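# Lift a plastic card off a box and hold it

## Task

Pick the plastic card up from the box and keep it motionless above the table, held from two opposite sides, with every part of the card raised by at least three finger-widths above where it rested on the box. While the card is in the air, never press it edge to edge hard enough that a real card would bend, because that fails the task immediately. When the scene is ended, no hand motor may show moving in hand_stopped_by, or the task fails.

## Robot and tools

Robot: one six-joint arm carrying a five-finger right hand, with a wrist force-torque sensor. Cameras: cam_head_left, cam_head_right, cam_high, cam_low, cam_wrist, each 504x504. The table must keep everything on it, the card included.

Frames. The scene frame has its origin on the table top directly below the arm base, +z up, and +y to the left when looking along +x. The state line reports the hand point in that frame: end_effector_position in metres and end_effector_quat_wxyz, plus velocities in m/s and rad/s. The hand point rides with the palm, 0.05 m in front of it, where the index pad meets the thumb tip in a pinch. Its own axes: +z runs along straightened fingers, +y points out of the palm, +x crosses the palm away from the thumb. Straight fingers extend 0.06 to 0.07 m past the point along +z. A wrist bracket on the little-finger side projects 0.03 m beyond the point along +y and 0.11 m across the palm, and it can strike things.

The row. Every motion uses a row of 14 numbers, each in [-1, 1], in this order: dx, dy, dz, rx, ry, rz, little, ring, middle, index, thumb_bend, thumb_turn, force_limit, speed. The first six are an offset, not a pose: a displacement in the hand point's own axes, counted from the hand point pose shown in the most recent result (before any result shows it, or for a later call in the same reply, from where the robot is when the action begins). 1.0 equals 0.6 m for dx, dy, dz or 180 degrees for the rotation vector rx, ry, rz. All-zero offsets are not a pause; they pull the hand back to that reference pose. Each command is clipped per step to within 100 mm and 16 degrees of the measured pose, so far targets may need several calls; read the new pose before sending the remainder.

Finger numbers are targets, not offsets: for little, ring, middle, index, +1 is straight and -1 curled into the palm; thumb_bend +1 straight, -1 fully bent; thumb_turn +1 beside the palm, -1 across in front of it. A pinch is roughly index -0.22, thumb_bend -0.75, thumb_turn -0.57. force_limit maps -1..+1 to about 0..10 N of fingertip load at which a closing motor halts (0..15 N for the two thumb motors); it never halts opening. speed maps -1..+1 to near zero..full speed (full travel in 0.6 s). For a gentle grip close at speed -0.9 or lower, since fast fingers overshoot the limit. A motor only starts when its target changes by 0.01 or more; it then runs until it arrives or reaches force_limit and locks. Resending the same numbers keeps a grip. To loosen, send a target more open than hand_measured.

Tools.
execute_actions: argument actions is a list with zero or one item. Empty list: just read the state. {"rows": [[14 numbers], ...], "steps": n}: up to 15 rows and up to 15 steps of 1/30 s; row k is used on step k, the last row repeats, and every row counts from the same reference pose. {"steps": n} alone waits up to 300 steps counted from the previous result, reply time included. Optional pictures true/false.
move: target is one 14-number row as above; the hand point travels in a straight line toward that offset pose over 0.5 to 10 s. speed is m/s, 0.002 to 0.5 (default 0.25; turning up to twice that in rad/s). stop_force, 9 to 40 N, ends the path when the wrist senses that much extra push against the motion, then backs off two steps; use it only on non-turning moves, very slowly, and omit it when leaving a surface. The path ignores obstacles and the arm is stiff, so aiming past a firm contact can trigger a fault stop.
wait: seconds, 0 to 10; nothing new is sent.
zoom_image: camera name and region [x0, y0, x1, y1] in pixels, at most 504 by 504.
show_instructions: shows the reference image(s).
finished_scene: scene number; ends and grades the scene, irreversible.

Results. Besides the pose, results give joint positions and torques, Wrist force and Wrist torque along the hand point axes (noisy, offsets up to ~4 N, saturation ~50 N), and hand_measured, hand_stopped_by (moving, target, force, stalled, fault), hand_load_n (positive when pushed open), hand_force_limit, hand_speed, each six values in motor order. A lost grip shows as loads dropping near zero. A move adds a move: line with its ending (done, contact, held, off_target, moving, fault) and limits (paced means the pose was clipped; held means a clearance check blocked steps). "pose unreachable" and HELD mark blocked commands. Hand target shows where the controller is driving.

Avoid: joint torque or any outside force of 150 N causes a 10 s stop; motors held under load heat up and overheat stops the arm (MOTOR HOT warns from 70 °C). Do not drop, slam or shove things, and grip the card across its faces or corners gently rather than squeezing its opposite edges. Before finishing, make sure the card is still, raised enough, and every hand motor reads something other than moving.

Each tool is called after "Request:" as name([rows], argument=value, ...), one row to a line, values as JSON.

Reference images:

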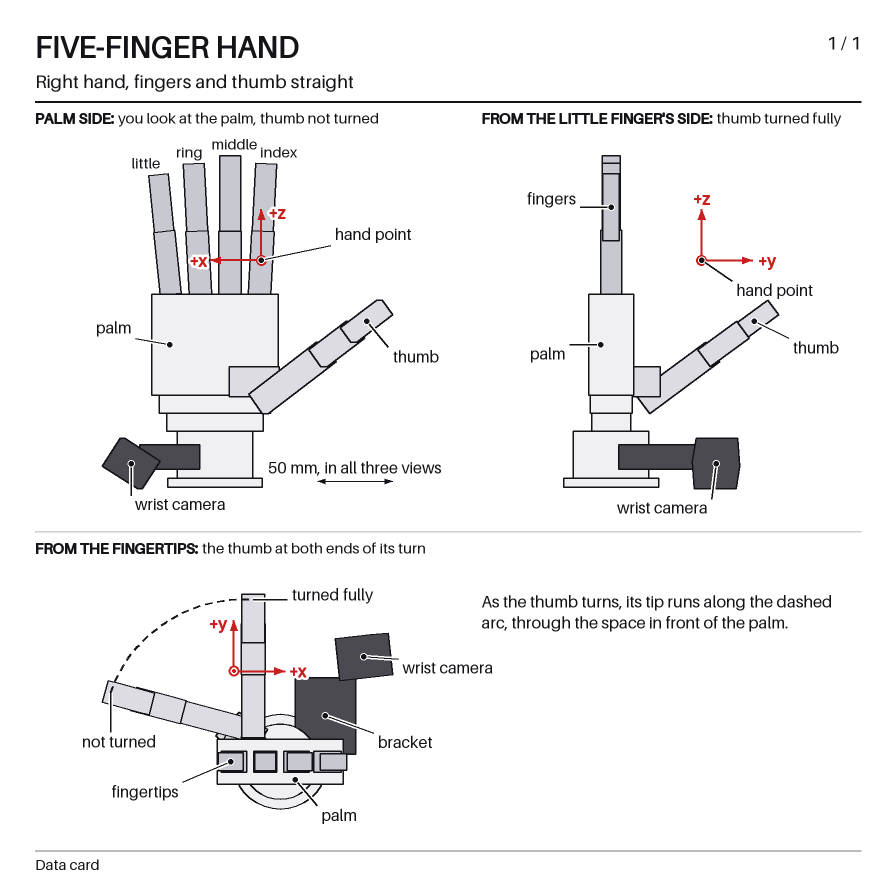

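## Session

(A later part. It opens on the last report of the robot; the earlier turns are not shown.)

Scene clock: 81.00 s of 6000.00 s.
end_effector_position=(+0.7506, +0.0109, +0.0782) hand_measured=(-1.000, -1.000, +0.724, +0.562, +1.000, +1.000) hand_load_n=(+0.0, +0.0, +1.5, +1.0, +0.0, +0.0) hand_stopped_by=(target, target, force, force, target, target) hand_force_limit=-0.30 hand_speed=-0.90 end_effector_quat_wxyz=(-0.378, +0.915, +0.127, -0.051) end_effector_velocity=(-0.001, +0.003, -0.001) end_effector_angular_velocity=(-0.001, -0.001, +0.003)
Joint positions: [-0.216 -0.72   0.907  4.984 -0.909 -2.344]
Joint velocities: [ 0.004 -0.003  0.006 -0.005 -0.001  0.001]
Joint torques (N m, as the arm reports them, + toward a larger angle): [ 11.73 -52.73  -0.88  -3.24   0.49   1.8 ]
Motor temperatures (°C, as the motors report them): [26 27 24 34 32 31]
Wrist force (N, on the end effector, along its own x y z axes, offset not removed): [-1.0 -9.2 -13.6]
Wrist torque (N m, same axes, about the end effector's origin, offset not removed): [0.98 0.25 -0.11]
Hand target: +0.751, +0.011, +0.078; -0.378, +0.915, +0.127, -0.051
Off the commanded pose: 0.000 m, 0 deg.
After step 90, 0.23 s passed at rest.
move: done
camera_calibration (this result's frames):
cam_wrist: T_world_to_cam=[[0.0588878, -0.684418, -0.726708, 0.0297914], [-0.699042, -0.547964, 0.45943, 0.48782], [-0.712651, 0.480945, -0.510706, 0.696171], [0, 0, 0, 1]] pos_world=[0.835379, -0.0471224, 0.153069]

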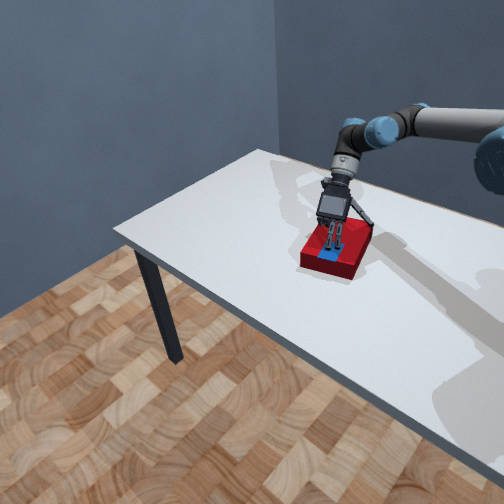

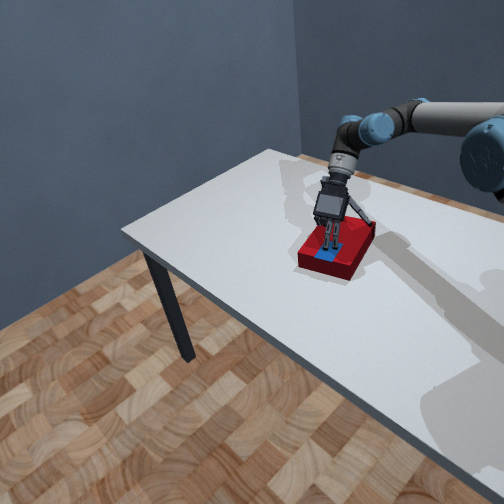

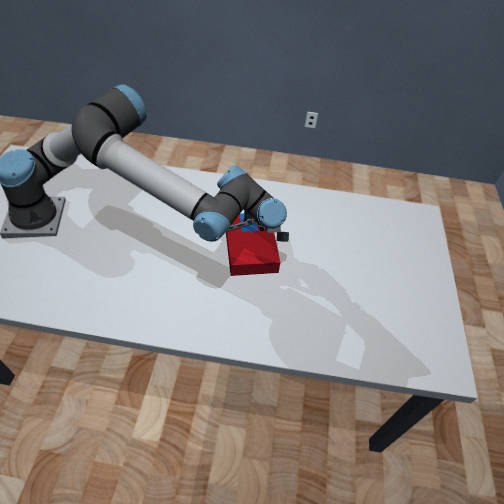

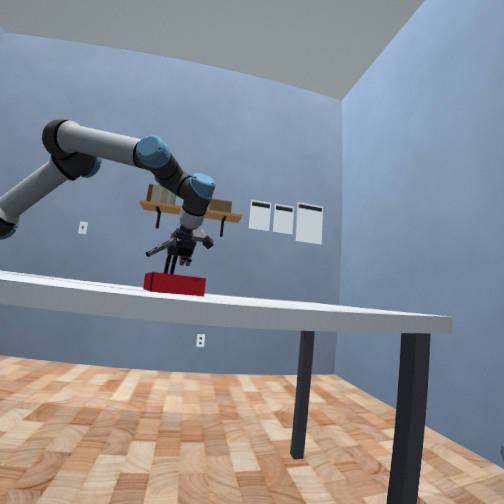

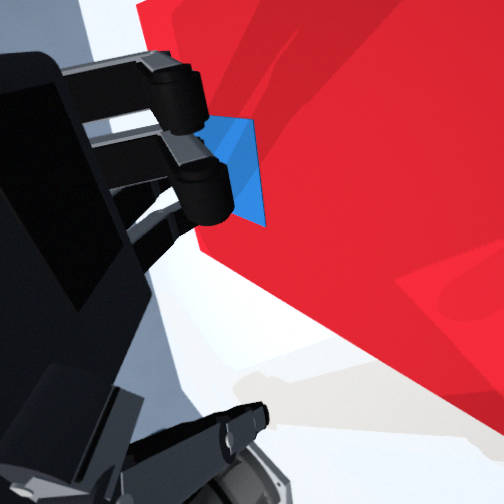

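Request:
move(target=[0,-0.0332,0.0328,0,0,0,-1,-1,0.5,0.5,1,1,-0.3,-0.9], speed=0.03)

Request:
move(target=[0,-0.08,-0.08,0,0,0,-1,-1,0.5,0.5,1,1,-0.3,-0.9], speed=0.1)

Scene clock: 84.30 s of 6000.00 s.
end_effector_position=(+0.7431, +0.0375, +0.0782) hand_measured=(-1.000, -1.000, +0.724, +0.562, +1.000, +1.000) hand_load_n=(+0.0, +0.0, +1.0, +1.0, +0.0, +0.0) hand_stopped_by=(target, target, force, force, target, target) hand_force_limit=-0.30 hand_speed=-0.90 end_effector_quat_wxyz=(-0.378, +0.915, +0.127, -0.051) end_effector_velocity=(-0.001, +0.002, -0.001) end_effector_angular_velocity=(-0.001, -0.000, +0.002)
Joint positions: [-0.187 -0.753  0.972  4.931 -0.896 -2.31 ]
Joint velocities: [ 0.003 -0.002  0.005 -0.005 -0.     0.002]
Joint torques (N m, as the arm reports them, + toward a larger angle): [ 11.44 -52.99  -2.08  -3.41   0.69   1.73]
Motor temperatures (°C, as the motors report them): [26 27 24 34 32 31]
Wrist force (N, on the end effector, along its own x y z axes, offset not removed): [-1.7 -7.1 -12.5]
Wrist torque (N m, same axes, about the end effector's origin, offset not removed): [0.97 0.47 -0.13]
Hand target: +0.743, +0.038, +0.078; -0.378, +0.915, +0.127, -0.051
Off the commanded pose: 0.000 m, 0 deg.
move: done
camera_calibration (this result's frames):
cam_wrist: T_world_to_cam=[[0.0588698, -0.684428, -0.7267, 0.048562], [-0.698996, -0.547981, 0.459479, 0.497064], [-0.712698, 0.480911, -0.510672, 0.678019], [0, 0, 0, 1]] pos_world=[0.82781, -0.0204477, 0.153144]

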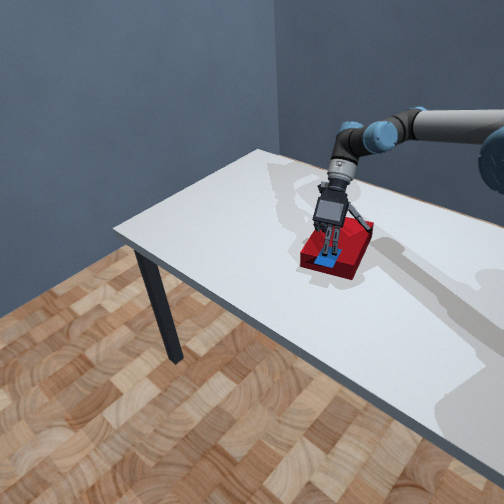

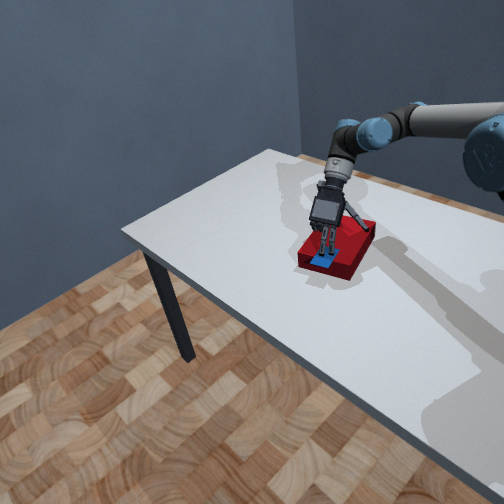

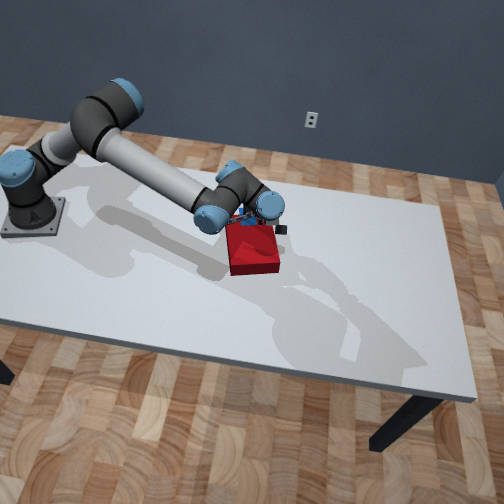

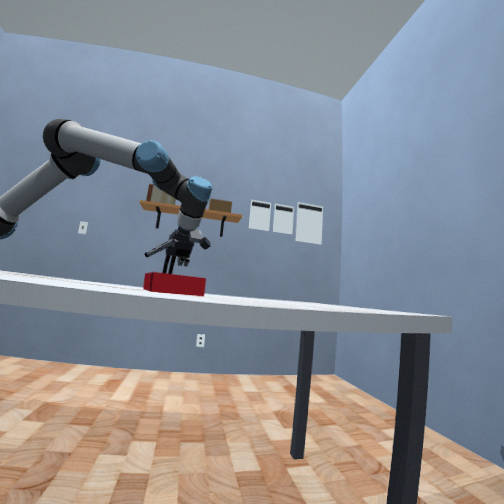

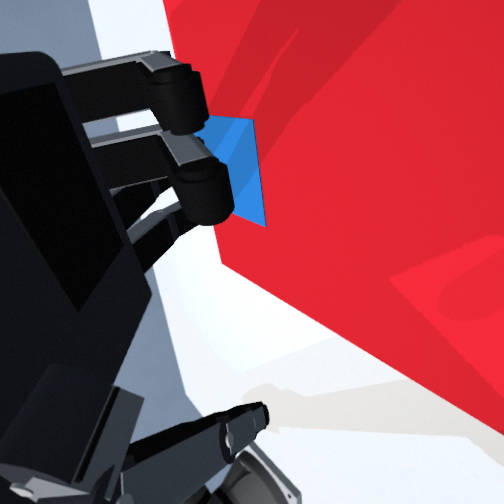

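Scene clock: 85.50 s of 6000.00 s.
end_effector_position=(+0.7427, +0.0376, +0.1458) hand_measured=(-1.000, -1.000, +0.724, +0.562, +1.000, +1.000) hand_load_n=(+0.0, +0.0, +0.0, +0.0, +0.0, +0.0) hand_stopped_by=(target, target, force, force, target, target) hand_force_limit=-0.30 hand_speed=-0.90 end_effector_quat_wxyz=(-0.378, +0.915, +0.127, -0.051) end_effector_velocity=(+0.000, -0.001, +0.003) end_effector_angular_velocity=(+0.000, -0.001, +0.000)
Joint positions: [-0.19  -0.796  0.873  5.074 -0.897 -2.313]
Joint velocities: [-0.001 -0.001 -0.005  0.006 -0.    -0.002]
Joint torques (N m, as the arm reports them, + toward a larger angle): [-10.05 -61.86 -36.18   0.93  -0.47  -2.17]
Motor temperatures (°C, as the motors report them): [26 27 24 34 32 31]
Wrist force (N, on the end effector, along its own x y z axes, offset not removed): [-2.1 1.5 1.2]
Wrist torque (N m, same axes, about the end effector's origin, offset not removed): [0.23 0.30 -0.10]
Hand target: +0.743, +0.038, +0.146; -0.378, +0.915, +0.127, -0.051
Off the commanded pose: 0.000 m, 0 deg.
move: done
camera_calibration (this result's frames):
cam_wrist: T_world_to_cam=[[0.0588769, -0.684447, -0.726681, 0.0977662], [-0.699047, -0.547938, 0.459454, 0.465839], [-0.712648, 0.480933, -0.510721, 0.712209], [0, 0, 0, 1]] pos_world=[0.827441, -0.0203584, 0.220754]

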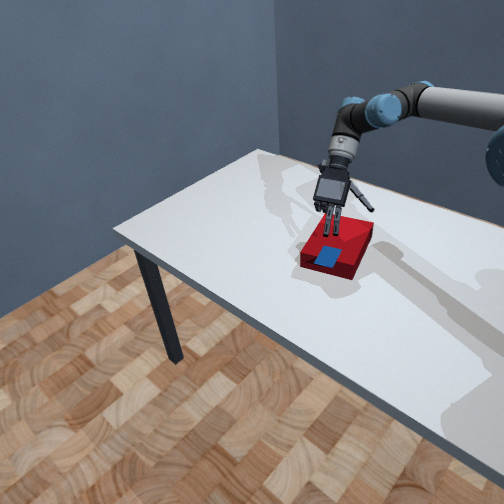

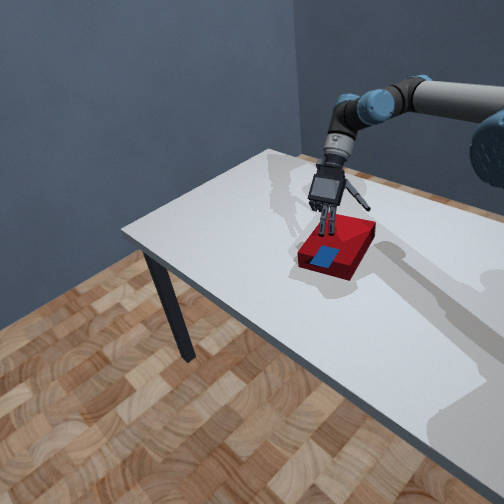

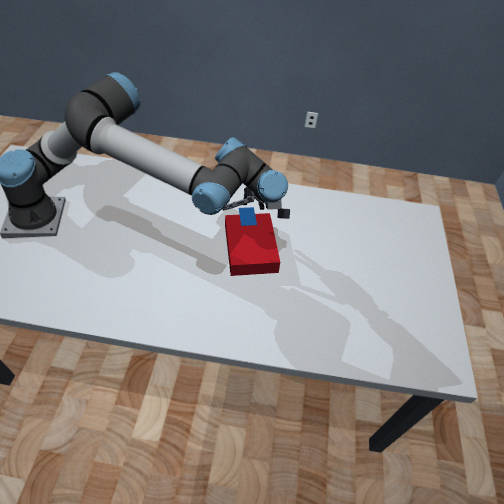

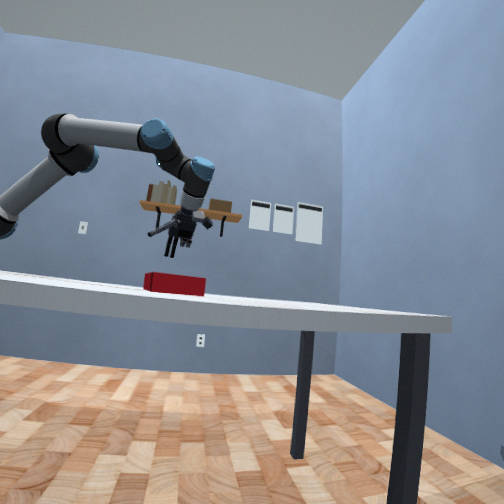

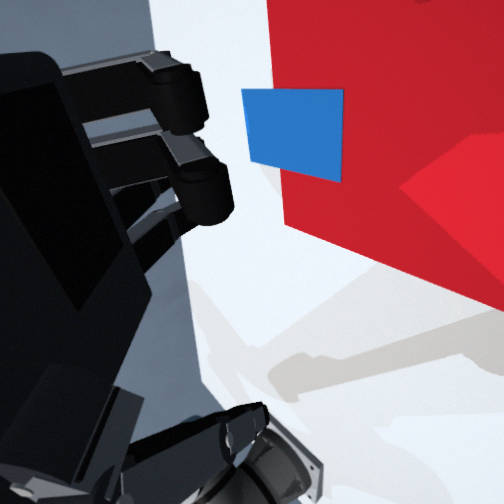

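Request:
move(target=[0.017,-0.152,0.213,-0.25,0,0,0.1,0.1,0.1,0.1,-0.75,-0.57,0,0], speed=0.2)

Request:
zoom_image(camera="cam_low", region=[110, 200, 210, 300])

Scene clock: 92.03 s of 6000.00 s.
end_effector_position=(+0.7104, +0.1888, +0.1195) hand_measured=(+0.100, +0.100, +0.100, +0.100, -0.750, -0.570) hand_load_n=(+0.0, +0.0, +0.0, +0.0, +0.0, +0.0) hand_stopped_by=(target, target, target, target, target, target) hand_force_limit=0.00 hand_speed=0.00 end_effector_quat_wxyz=(+0.000, +0.991, +0.137, +0.002) end_effector_velocity=(-0.000, +0.002, -0.000) end_effector_angular_velocity=(-0.016, -0.004, -0.000)
Joint positions: [ 0.254 -0.928  1.217  4.355 -1.564 -1.684]
Joint velocities: [ 0.009  0.004 -0.002 -0.003 -0.017  0.009]
Joint torques (N m, as the arm reports them, + toward a larger angle): [ 10.53 -40.06 -34.45  -4.25  -1.14   1.6 ]
Motor temperatures (°C, as the motors report them): [26 27 24 34 32 31]
Wrist force (N, on the end effector, along its own x y z axes, offset not removed): [-1.5 0.2 -0.1]
Wrist torque (N m, same axes, about the end effector's origin, offset not removed): [0.03 0.25 -0.07]
Hand target: +0.710, +0.189, +0.119; +0.001, +0.991, +0.137, +0.002
Off the commanded pose: 0.001 m, 0 deg.
After step 90, 1.07 s passed at rest.
move: done
camera_calibration (this result's frames):
cam_wrist: T_world_to_cam=[[0.142676, -0.98903, -0.0382424, 0.0997149], [-0.815199, -0.139337, 0.56217, 0.531329], [-0.561332, -0.0490331, -0.826137, 0.633299], [0, 0, 0, 1]] pos_world=[0.774403, 0.203707, 0.228308]

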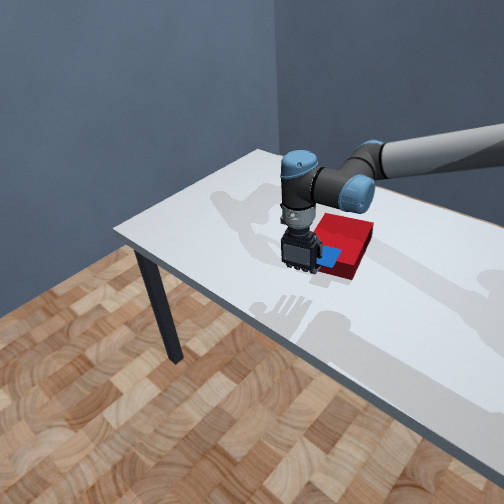

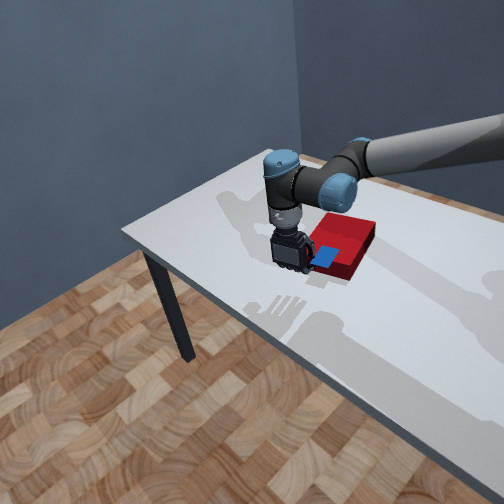

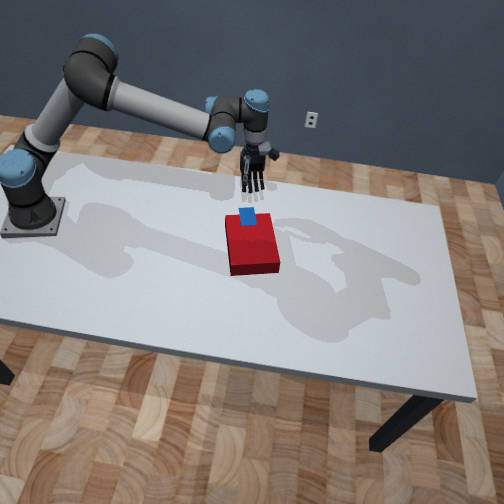

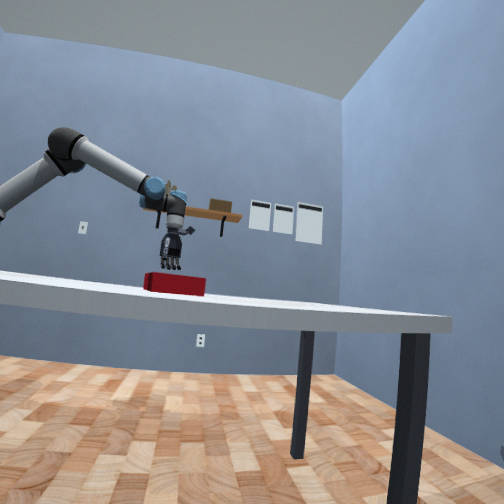

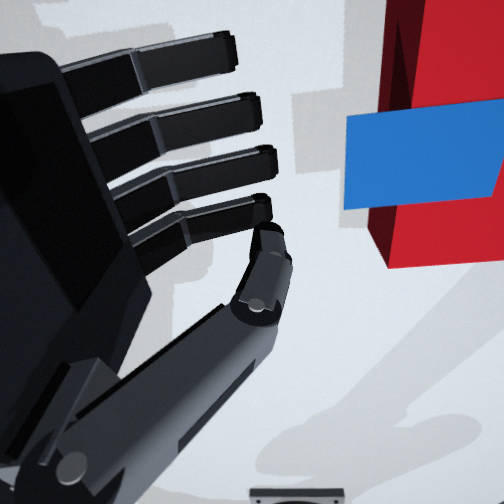

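Region (110, 200, 210, 300) of cam_low's 504x504 image, scaled by 5.040, with more detail than that image has.

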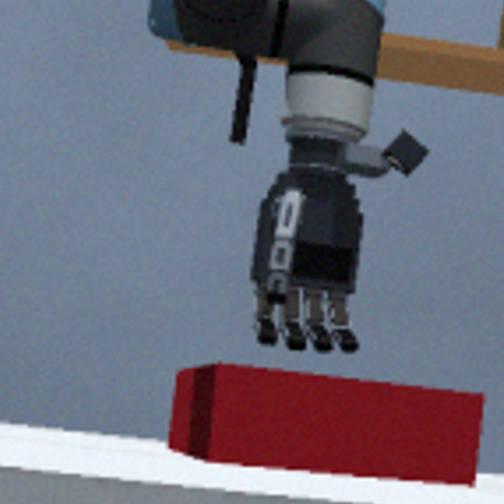

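Request:
move(target=[0,0.02,0.1,0,0,0,0.1,0.1,0.1,0.1,-0.75,-0.57,0,0], speed=0.1)

Request:
move(target=[0,0.078,0,0,0,0,0.1,0.1,0.1,0.1,-0.75,-0.57,0,0], speed=0.04)

Scene clock: 98.63 s of 6000.00 s.
end_effector_position=(+0.7140, +0.1774, +0.0598) hand_measured=(+0.100, +0.100, +0.100, +0.100, -0.750, -0.570) hand_load_n=(+0.0, +0.0, +0.0, +0.0, +0.0, +0.0) hand_stopped_by=(target, target, target, target, target, target) hand_force_limit=0.00 hand_speed=0.00 end_effector_quat_wxyz=(+0.000, +0.991, +0.137, +0.002) end_effector_velocity=(+0.000, +0.001, -0.002) end_effector_angular_velocity=(+0.001, -0.001, +0.002)
Joint positions: [ 0.239 -0.869  1.278  4.235 -1.563 -1.7  ]
Joint velocities: [ 0.001  0.002  0.001 -0.004  0.001 -0.001]
Joint torques (N m, as the arm reports them, + toward a larger angle): [ -9.1  -40.    -5.77  -4.3    1.14  -2.04]
Motor temperatures (°C, as the motors report them): [26 27 24 34 32 31]
Wrist force (N, on the end effector, along its own x y z axes, offset not removed): [-1.1 -0.2 1.0]
Wrist torque (N m, same axes, about the end effector's origin, offset not removed): [-0.01 0.06 -0.07]
Hand target: +0.714, +0.177, +0.060; +0.000, +0.991, +0.137, +0.002
Off the commanded pose: 0.000 m, 0 deg.
After step 90, 2.47 s passed at rest.
move: done
camera_calibration (this result's frames):
cam_wrist: T_world_to_cam=[[0.142672, -0.98903, -0.0382575, 0.0855972], [-0.815188, -0.139341, 0.562186, 0.566174], [-0.56135, -0.0490212, -0.826125, 0.585406], [0, 0, 0, 1]] pos_world=[0.777943, 0.192247, 0.168599]

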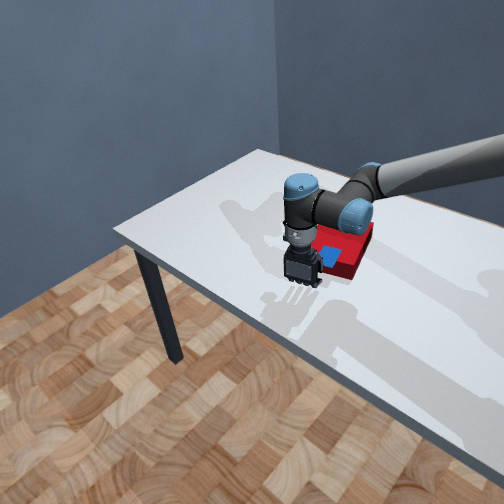

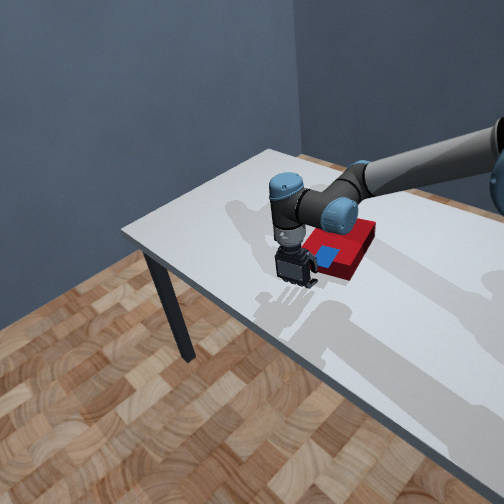

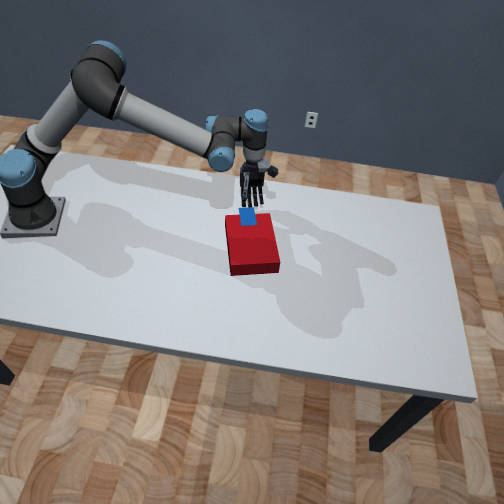

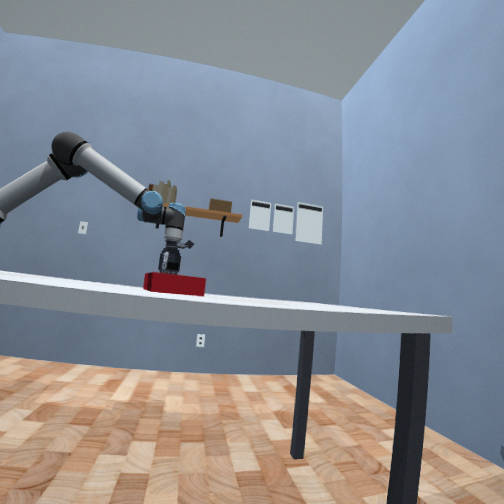

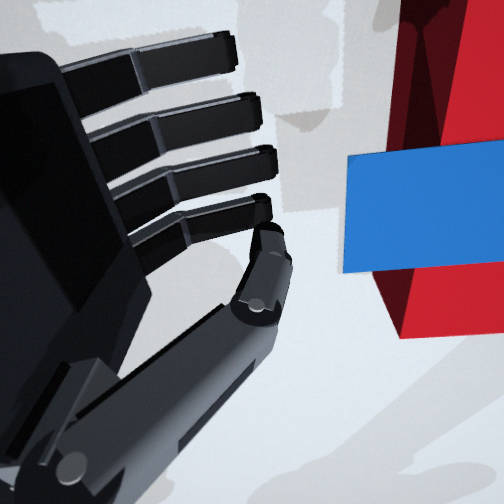

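Scene clock: 100.20 s of 6000.00 s.
end_effector_position=(+0.7267, +0.1326, +0.0599) hand_measured=(+0.100, +0.100, +0.100, +0.100, -0.750, -0.570) hand_load_n=(+0.0, +0.0, +0.0, +0.0, +0.0, +0.0) hand_stopped_by=(target, target, target, target, target, target) hand_force_limit=0.00 hand_speed=0.00 end_effector_quat_wxyz=(+0.000, +0.991, +0.137, +0.002) end_effector_velocity=(+0.001, -0.002, +0.001) end_effector_angular_velocity=(+0.002, -0.001, -0.000)
Joint positions: [ 0.176 -0.871  1.281  4.235 -1.559 -1.763]
Joint velocities: [-0.003 -0.001 -0.     0.     0.002 -0.003]
Joint torques (N m, as the arm reports them, + toward a larger angle): [ -8.3  -40.   -34.27  -0.02   1.13  -1.84]
Motor temperatures (°C, as the motors report them): [26 27 24 34 32 31]
Wrist force (N, on the end effector, along its own x y z axes, offset not removed): [-2.2 -0.6 -1.1]
Wrist torque (N m, same axes, about the end effector's origin, offset not removed): [-0.06 0.37 -0.13]
Hand target: +0.727, +0.132, +0.060; +0.000, +0.991, +0.137, +0.002
Off the commanded pose: 0.000 m, 0 deg.
move: done
camera_calibration (this result's frames):
cam_wrist: T_world_to_cam=[[0.142671, -0.989028, -0.0383361, 0.0395589], [-0.815259, -0.139391, 0.56207, 0.570271], [-0.561247, -0.0489371, -0.8262, 0.590374], [0, 0, 0, 1]] pos_world=[0.790621, 0.147507, 0.168751]

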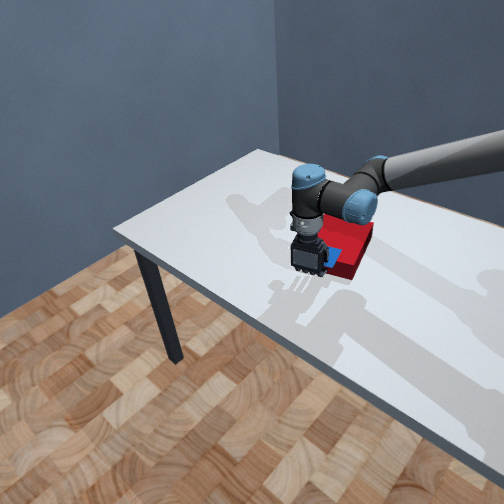

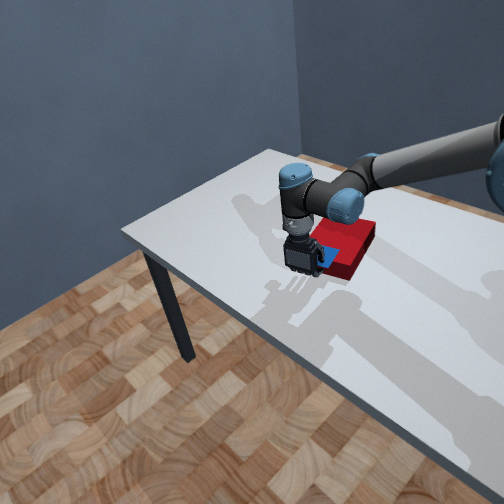

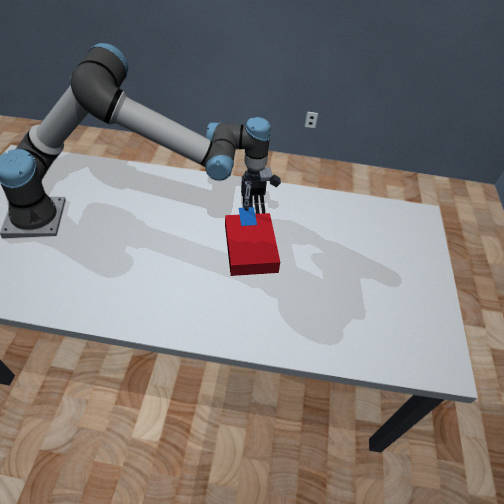

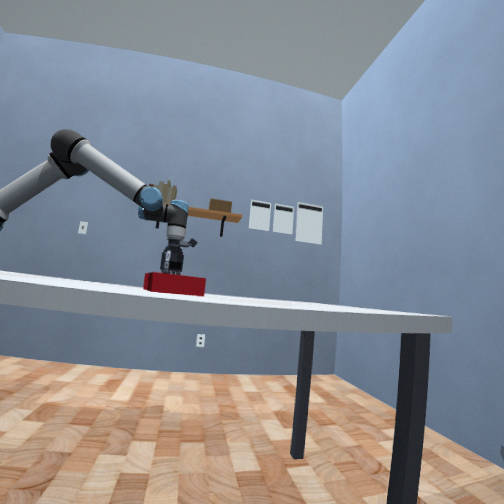

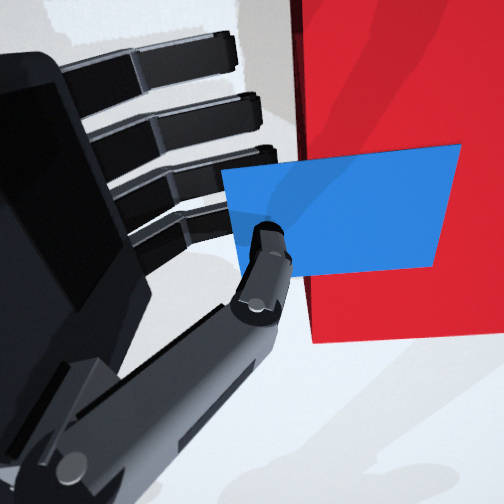

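Lower 4 mm and pinch.

Request:
move(target=[0,0.004,0.007,0,0,0,0.1,0.1,0.1,-0.4,-0.75,-0.57,0.2,-0.85], speed=0.02)

Request:
move(target=[0,0,-0.22,0,0,0,0.1,0.1,0.1,-0.4,-0.75,-0.57,0.2,-0.85], speed=0.1)

Scene clock: 104.47 s of 6000.00 s.
end_effector_position=(+0.7274, +0.1303, +0.0557) hand_measured=(+0.100, +0.100, +0.100, -0.222, -0.750, -0.570) hand_load_n=(+0.0, +0.0, +0.0, +8.0, +1.5, -0.5) hand_stopped_by=(target, target, target, force, target, target) hand_force_limit=0.20 hand_speed=-0.85 end_effector_quat_wxyz=(+0.000, +0.991, +0.137, +0.002) end_effector_velocity=(-0.000, -0.000, -0.001) end_effector_angular_velocity=(+0.000, +0.002, -0.001)
Joint positions: [ 0.173 -0.867  1.284  4.227 -1.559 -1.766]
Joint velocities: [-0.     0.002 -0.    -0.     0.     0.001]
Joint torques (N m, as the arm reports them, + toward a larger angle): [ -9.05 -39.29  -6.73  -3.76   1.1   -2.15]
Motor temperatures (°C, as the motors report them): [26 27 24 34 32 31]
Wrist force (N, on the end effector, along its own x y z axes, offset not removed): [-2.4 -1.6 -2.9]
Wrist torque (N m, same axes, about the end effector's origin, offset not removed): [-0.05 0.39 -0.09]
Hand target: +0.727, +0.130, +0.056; +0.000, +0.991, +0.137, +0.002
Off the commanded pose: 0.000 m, 0 deg.
move: done
camera_calibration (this result's frames):
cam_wrist: T_world_to_cam=[[0.142673, -0.989027, -0.0383397, 0.0370215], [-0.815267, -0.139395, 0.562057, 0.572869], [-0.561234, -0.0489333, -0.826209, 0.58717], [0, 0, 0, 1]] pos_world=[0.791299, 0.145203, 0.16456]

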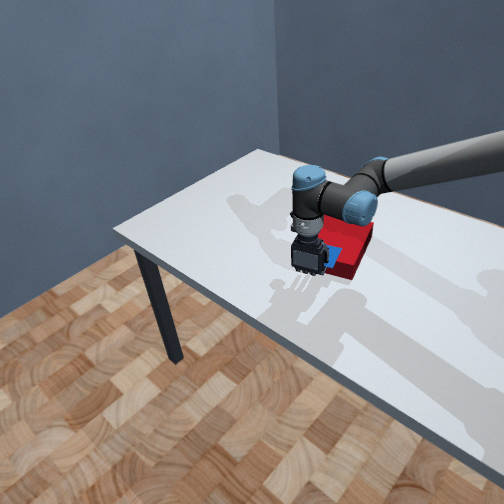

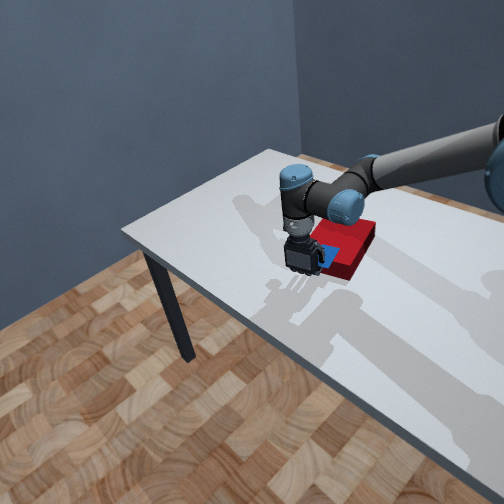

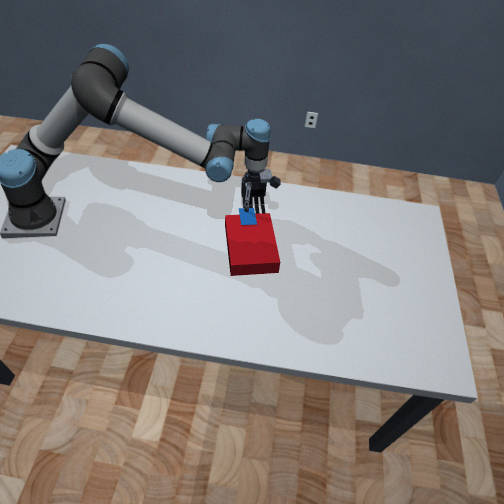

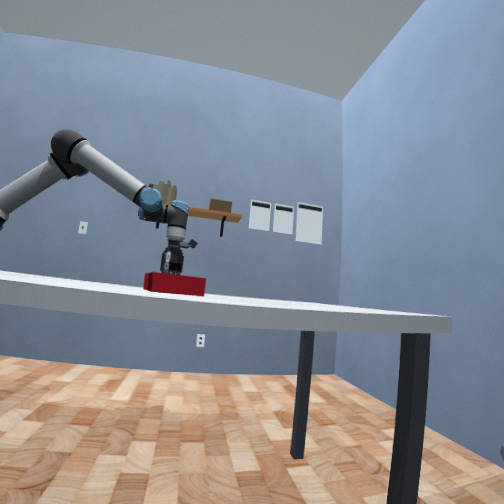

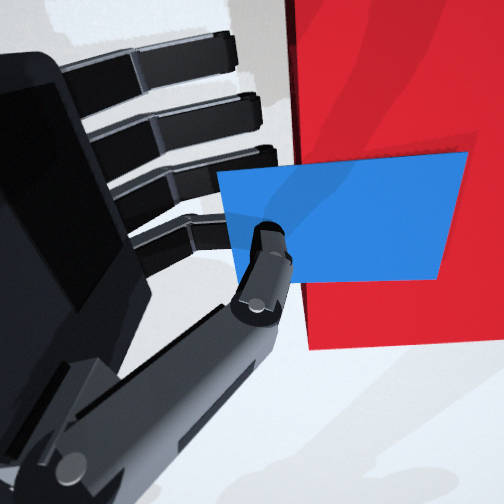

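Scene clock: 106.30 s of 6000.00 s.
end_effector_position=(+0.7267, +0.1303, +0.1874) hand_measured=(+0.100, +0.100, +0.100, -0.222, -0.750, -0.570) hand_load_n=(+0.0, +0.0, +0.0, +8.0, +1.0, -1.0) hand_stopped_by=(target, target, target, force, target, target) hand_force_limit=0.20 hand_speed=-0.85 end_effector_quat_wxyz=(+0.000, +0.991, +0.137, +0.002) end_effector_velocity=(+0.000, +0.000, +0.002) end_effector_angular_velocity=(+0.000, +0.001, +0.002)
Joint positions: [ 0.171 -0.982  1.128  4.498 -1.559 -1.768]
Joint velocities: [ 0.    -0.    -0.005  0.006  0.    -0.002]
Joint torques (N m, as the arm reports them, + toward a larger angle): [ -9.04 -56.8  -36.29   0.06   1.05  -2.12]
Motor temperatures (°C, as the motors report them): [26 27 24 34 32 31]
Wrist force (N, on the end effector, along its own x y z axes, offset not removed): [-2.0 0.3 1.4]
Wrist torque (N m, same axes, about the end effector's origin, offset not removed): [0.01 0.26 -0.11]
Hand target: +0.727, +0.130, +0.188; +0.000, +0.991, +0.137, +0.002
Off the commanded pose: 0.000 m, 0 deg.
move: done
camera_calibration (this result's frames):
cam_wrist: T_world_to_cam=[[0.142683, -0.989026, -0.0383382, 0.042097], [-0.815298, -0.139406, 0.562011, 0.498323], [-0.561188, -0.0489324, -0.826241, 0.695567], [0, 0, 0, 1]] pos_world=[0.790618, 0.14514, 0.296257]

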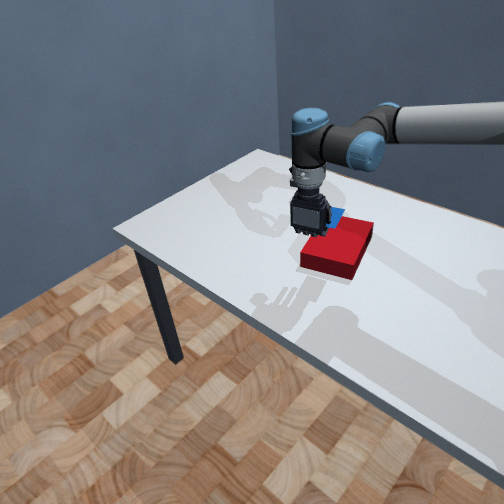

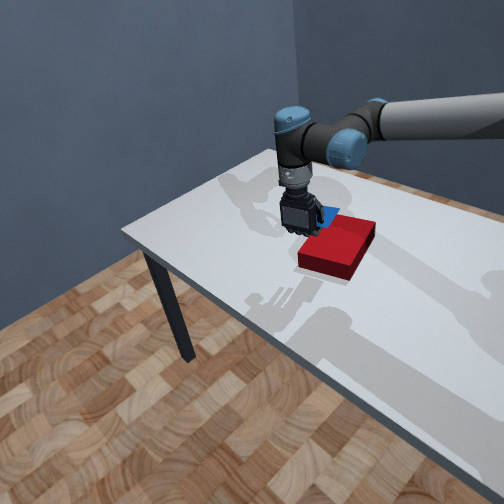

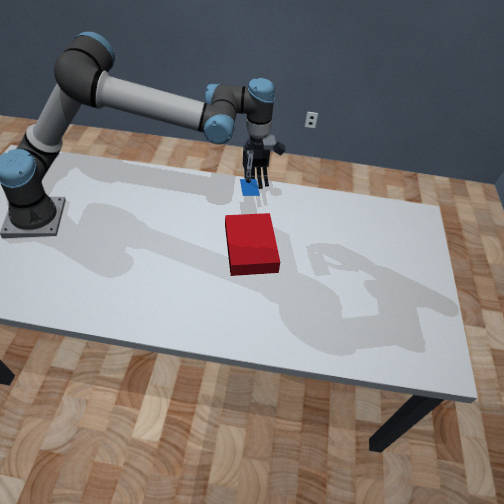

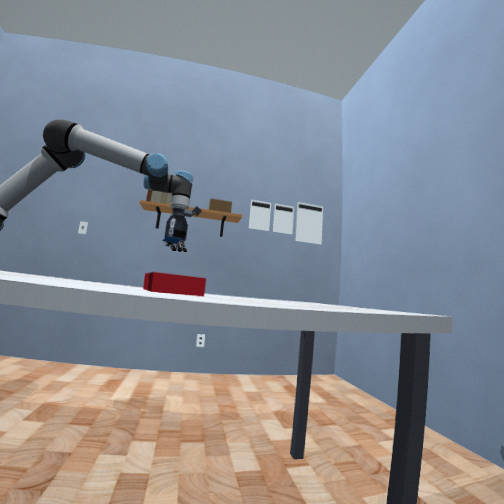

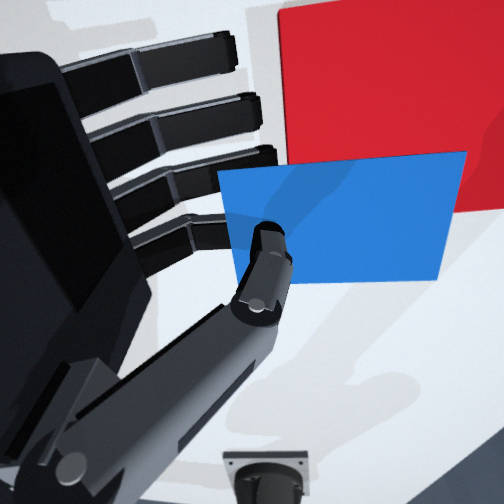

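Request:
finished_scene(scene=1)

The scene is finished: the task was done.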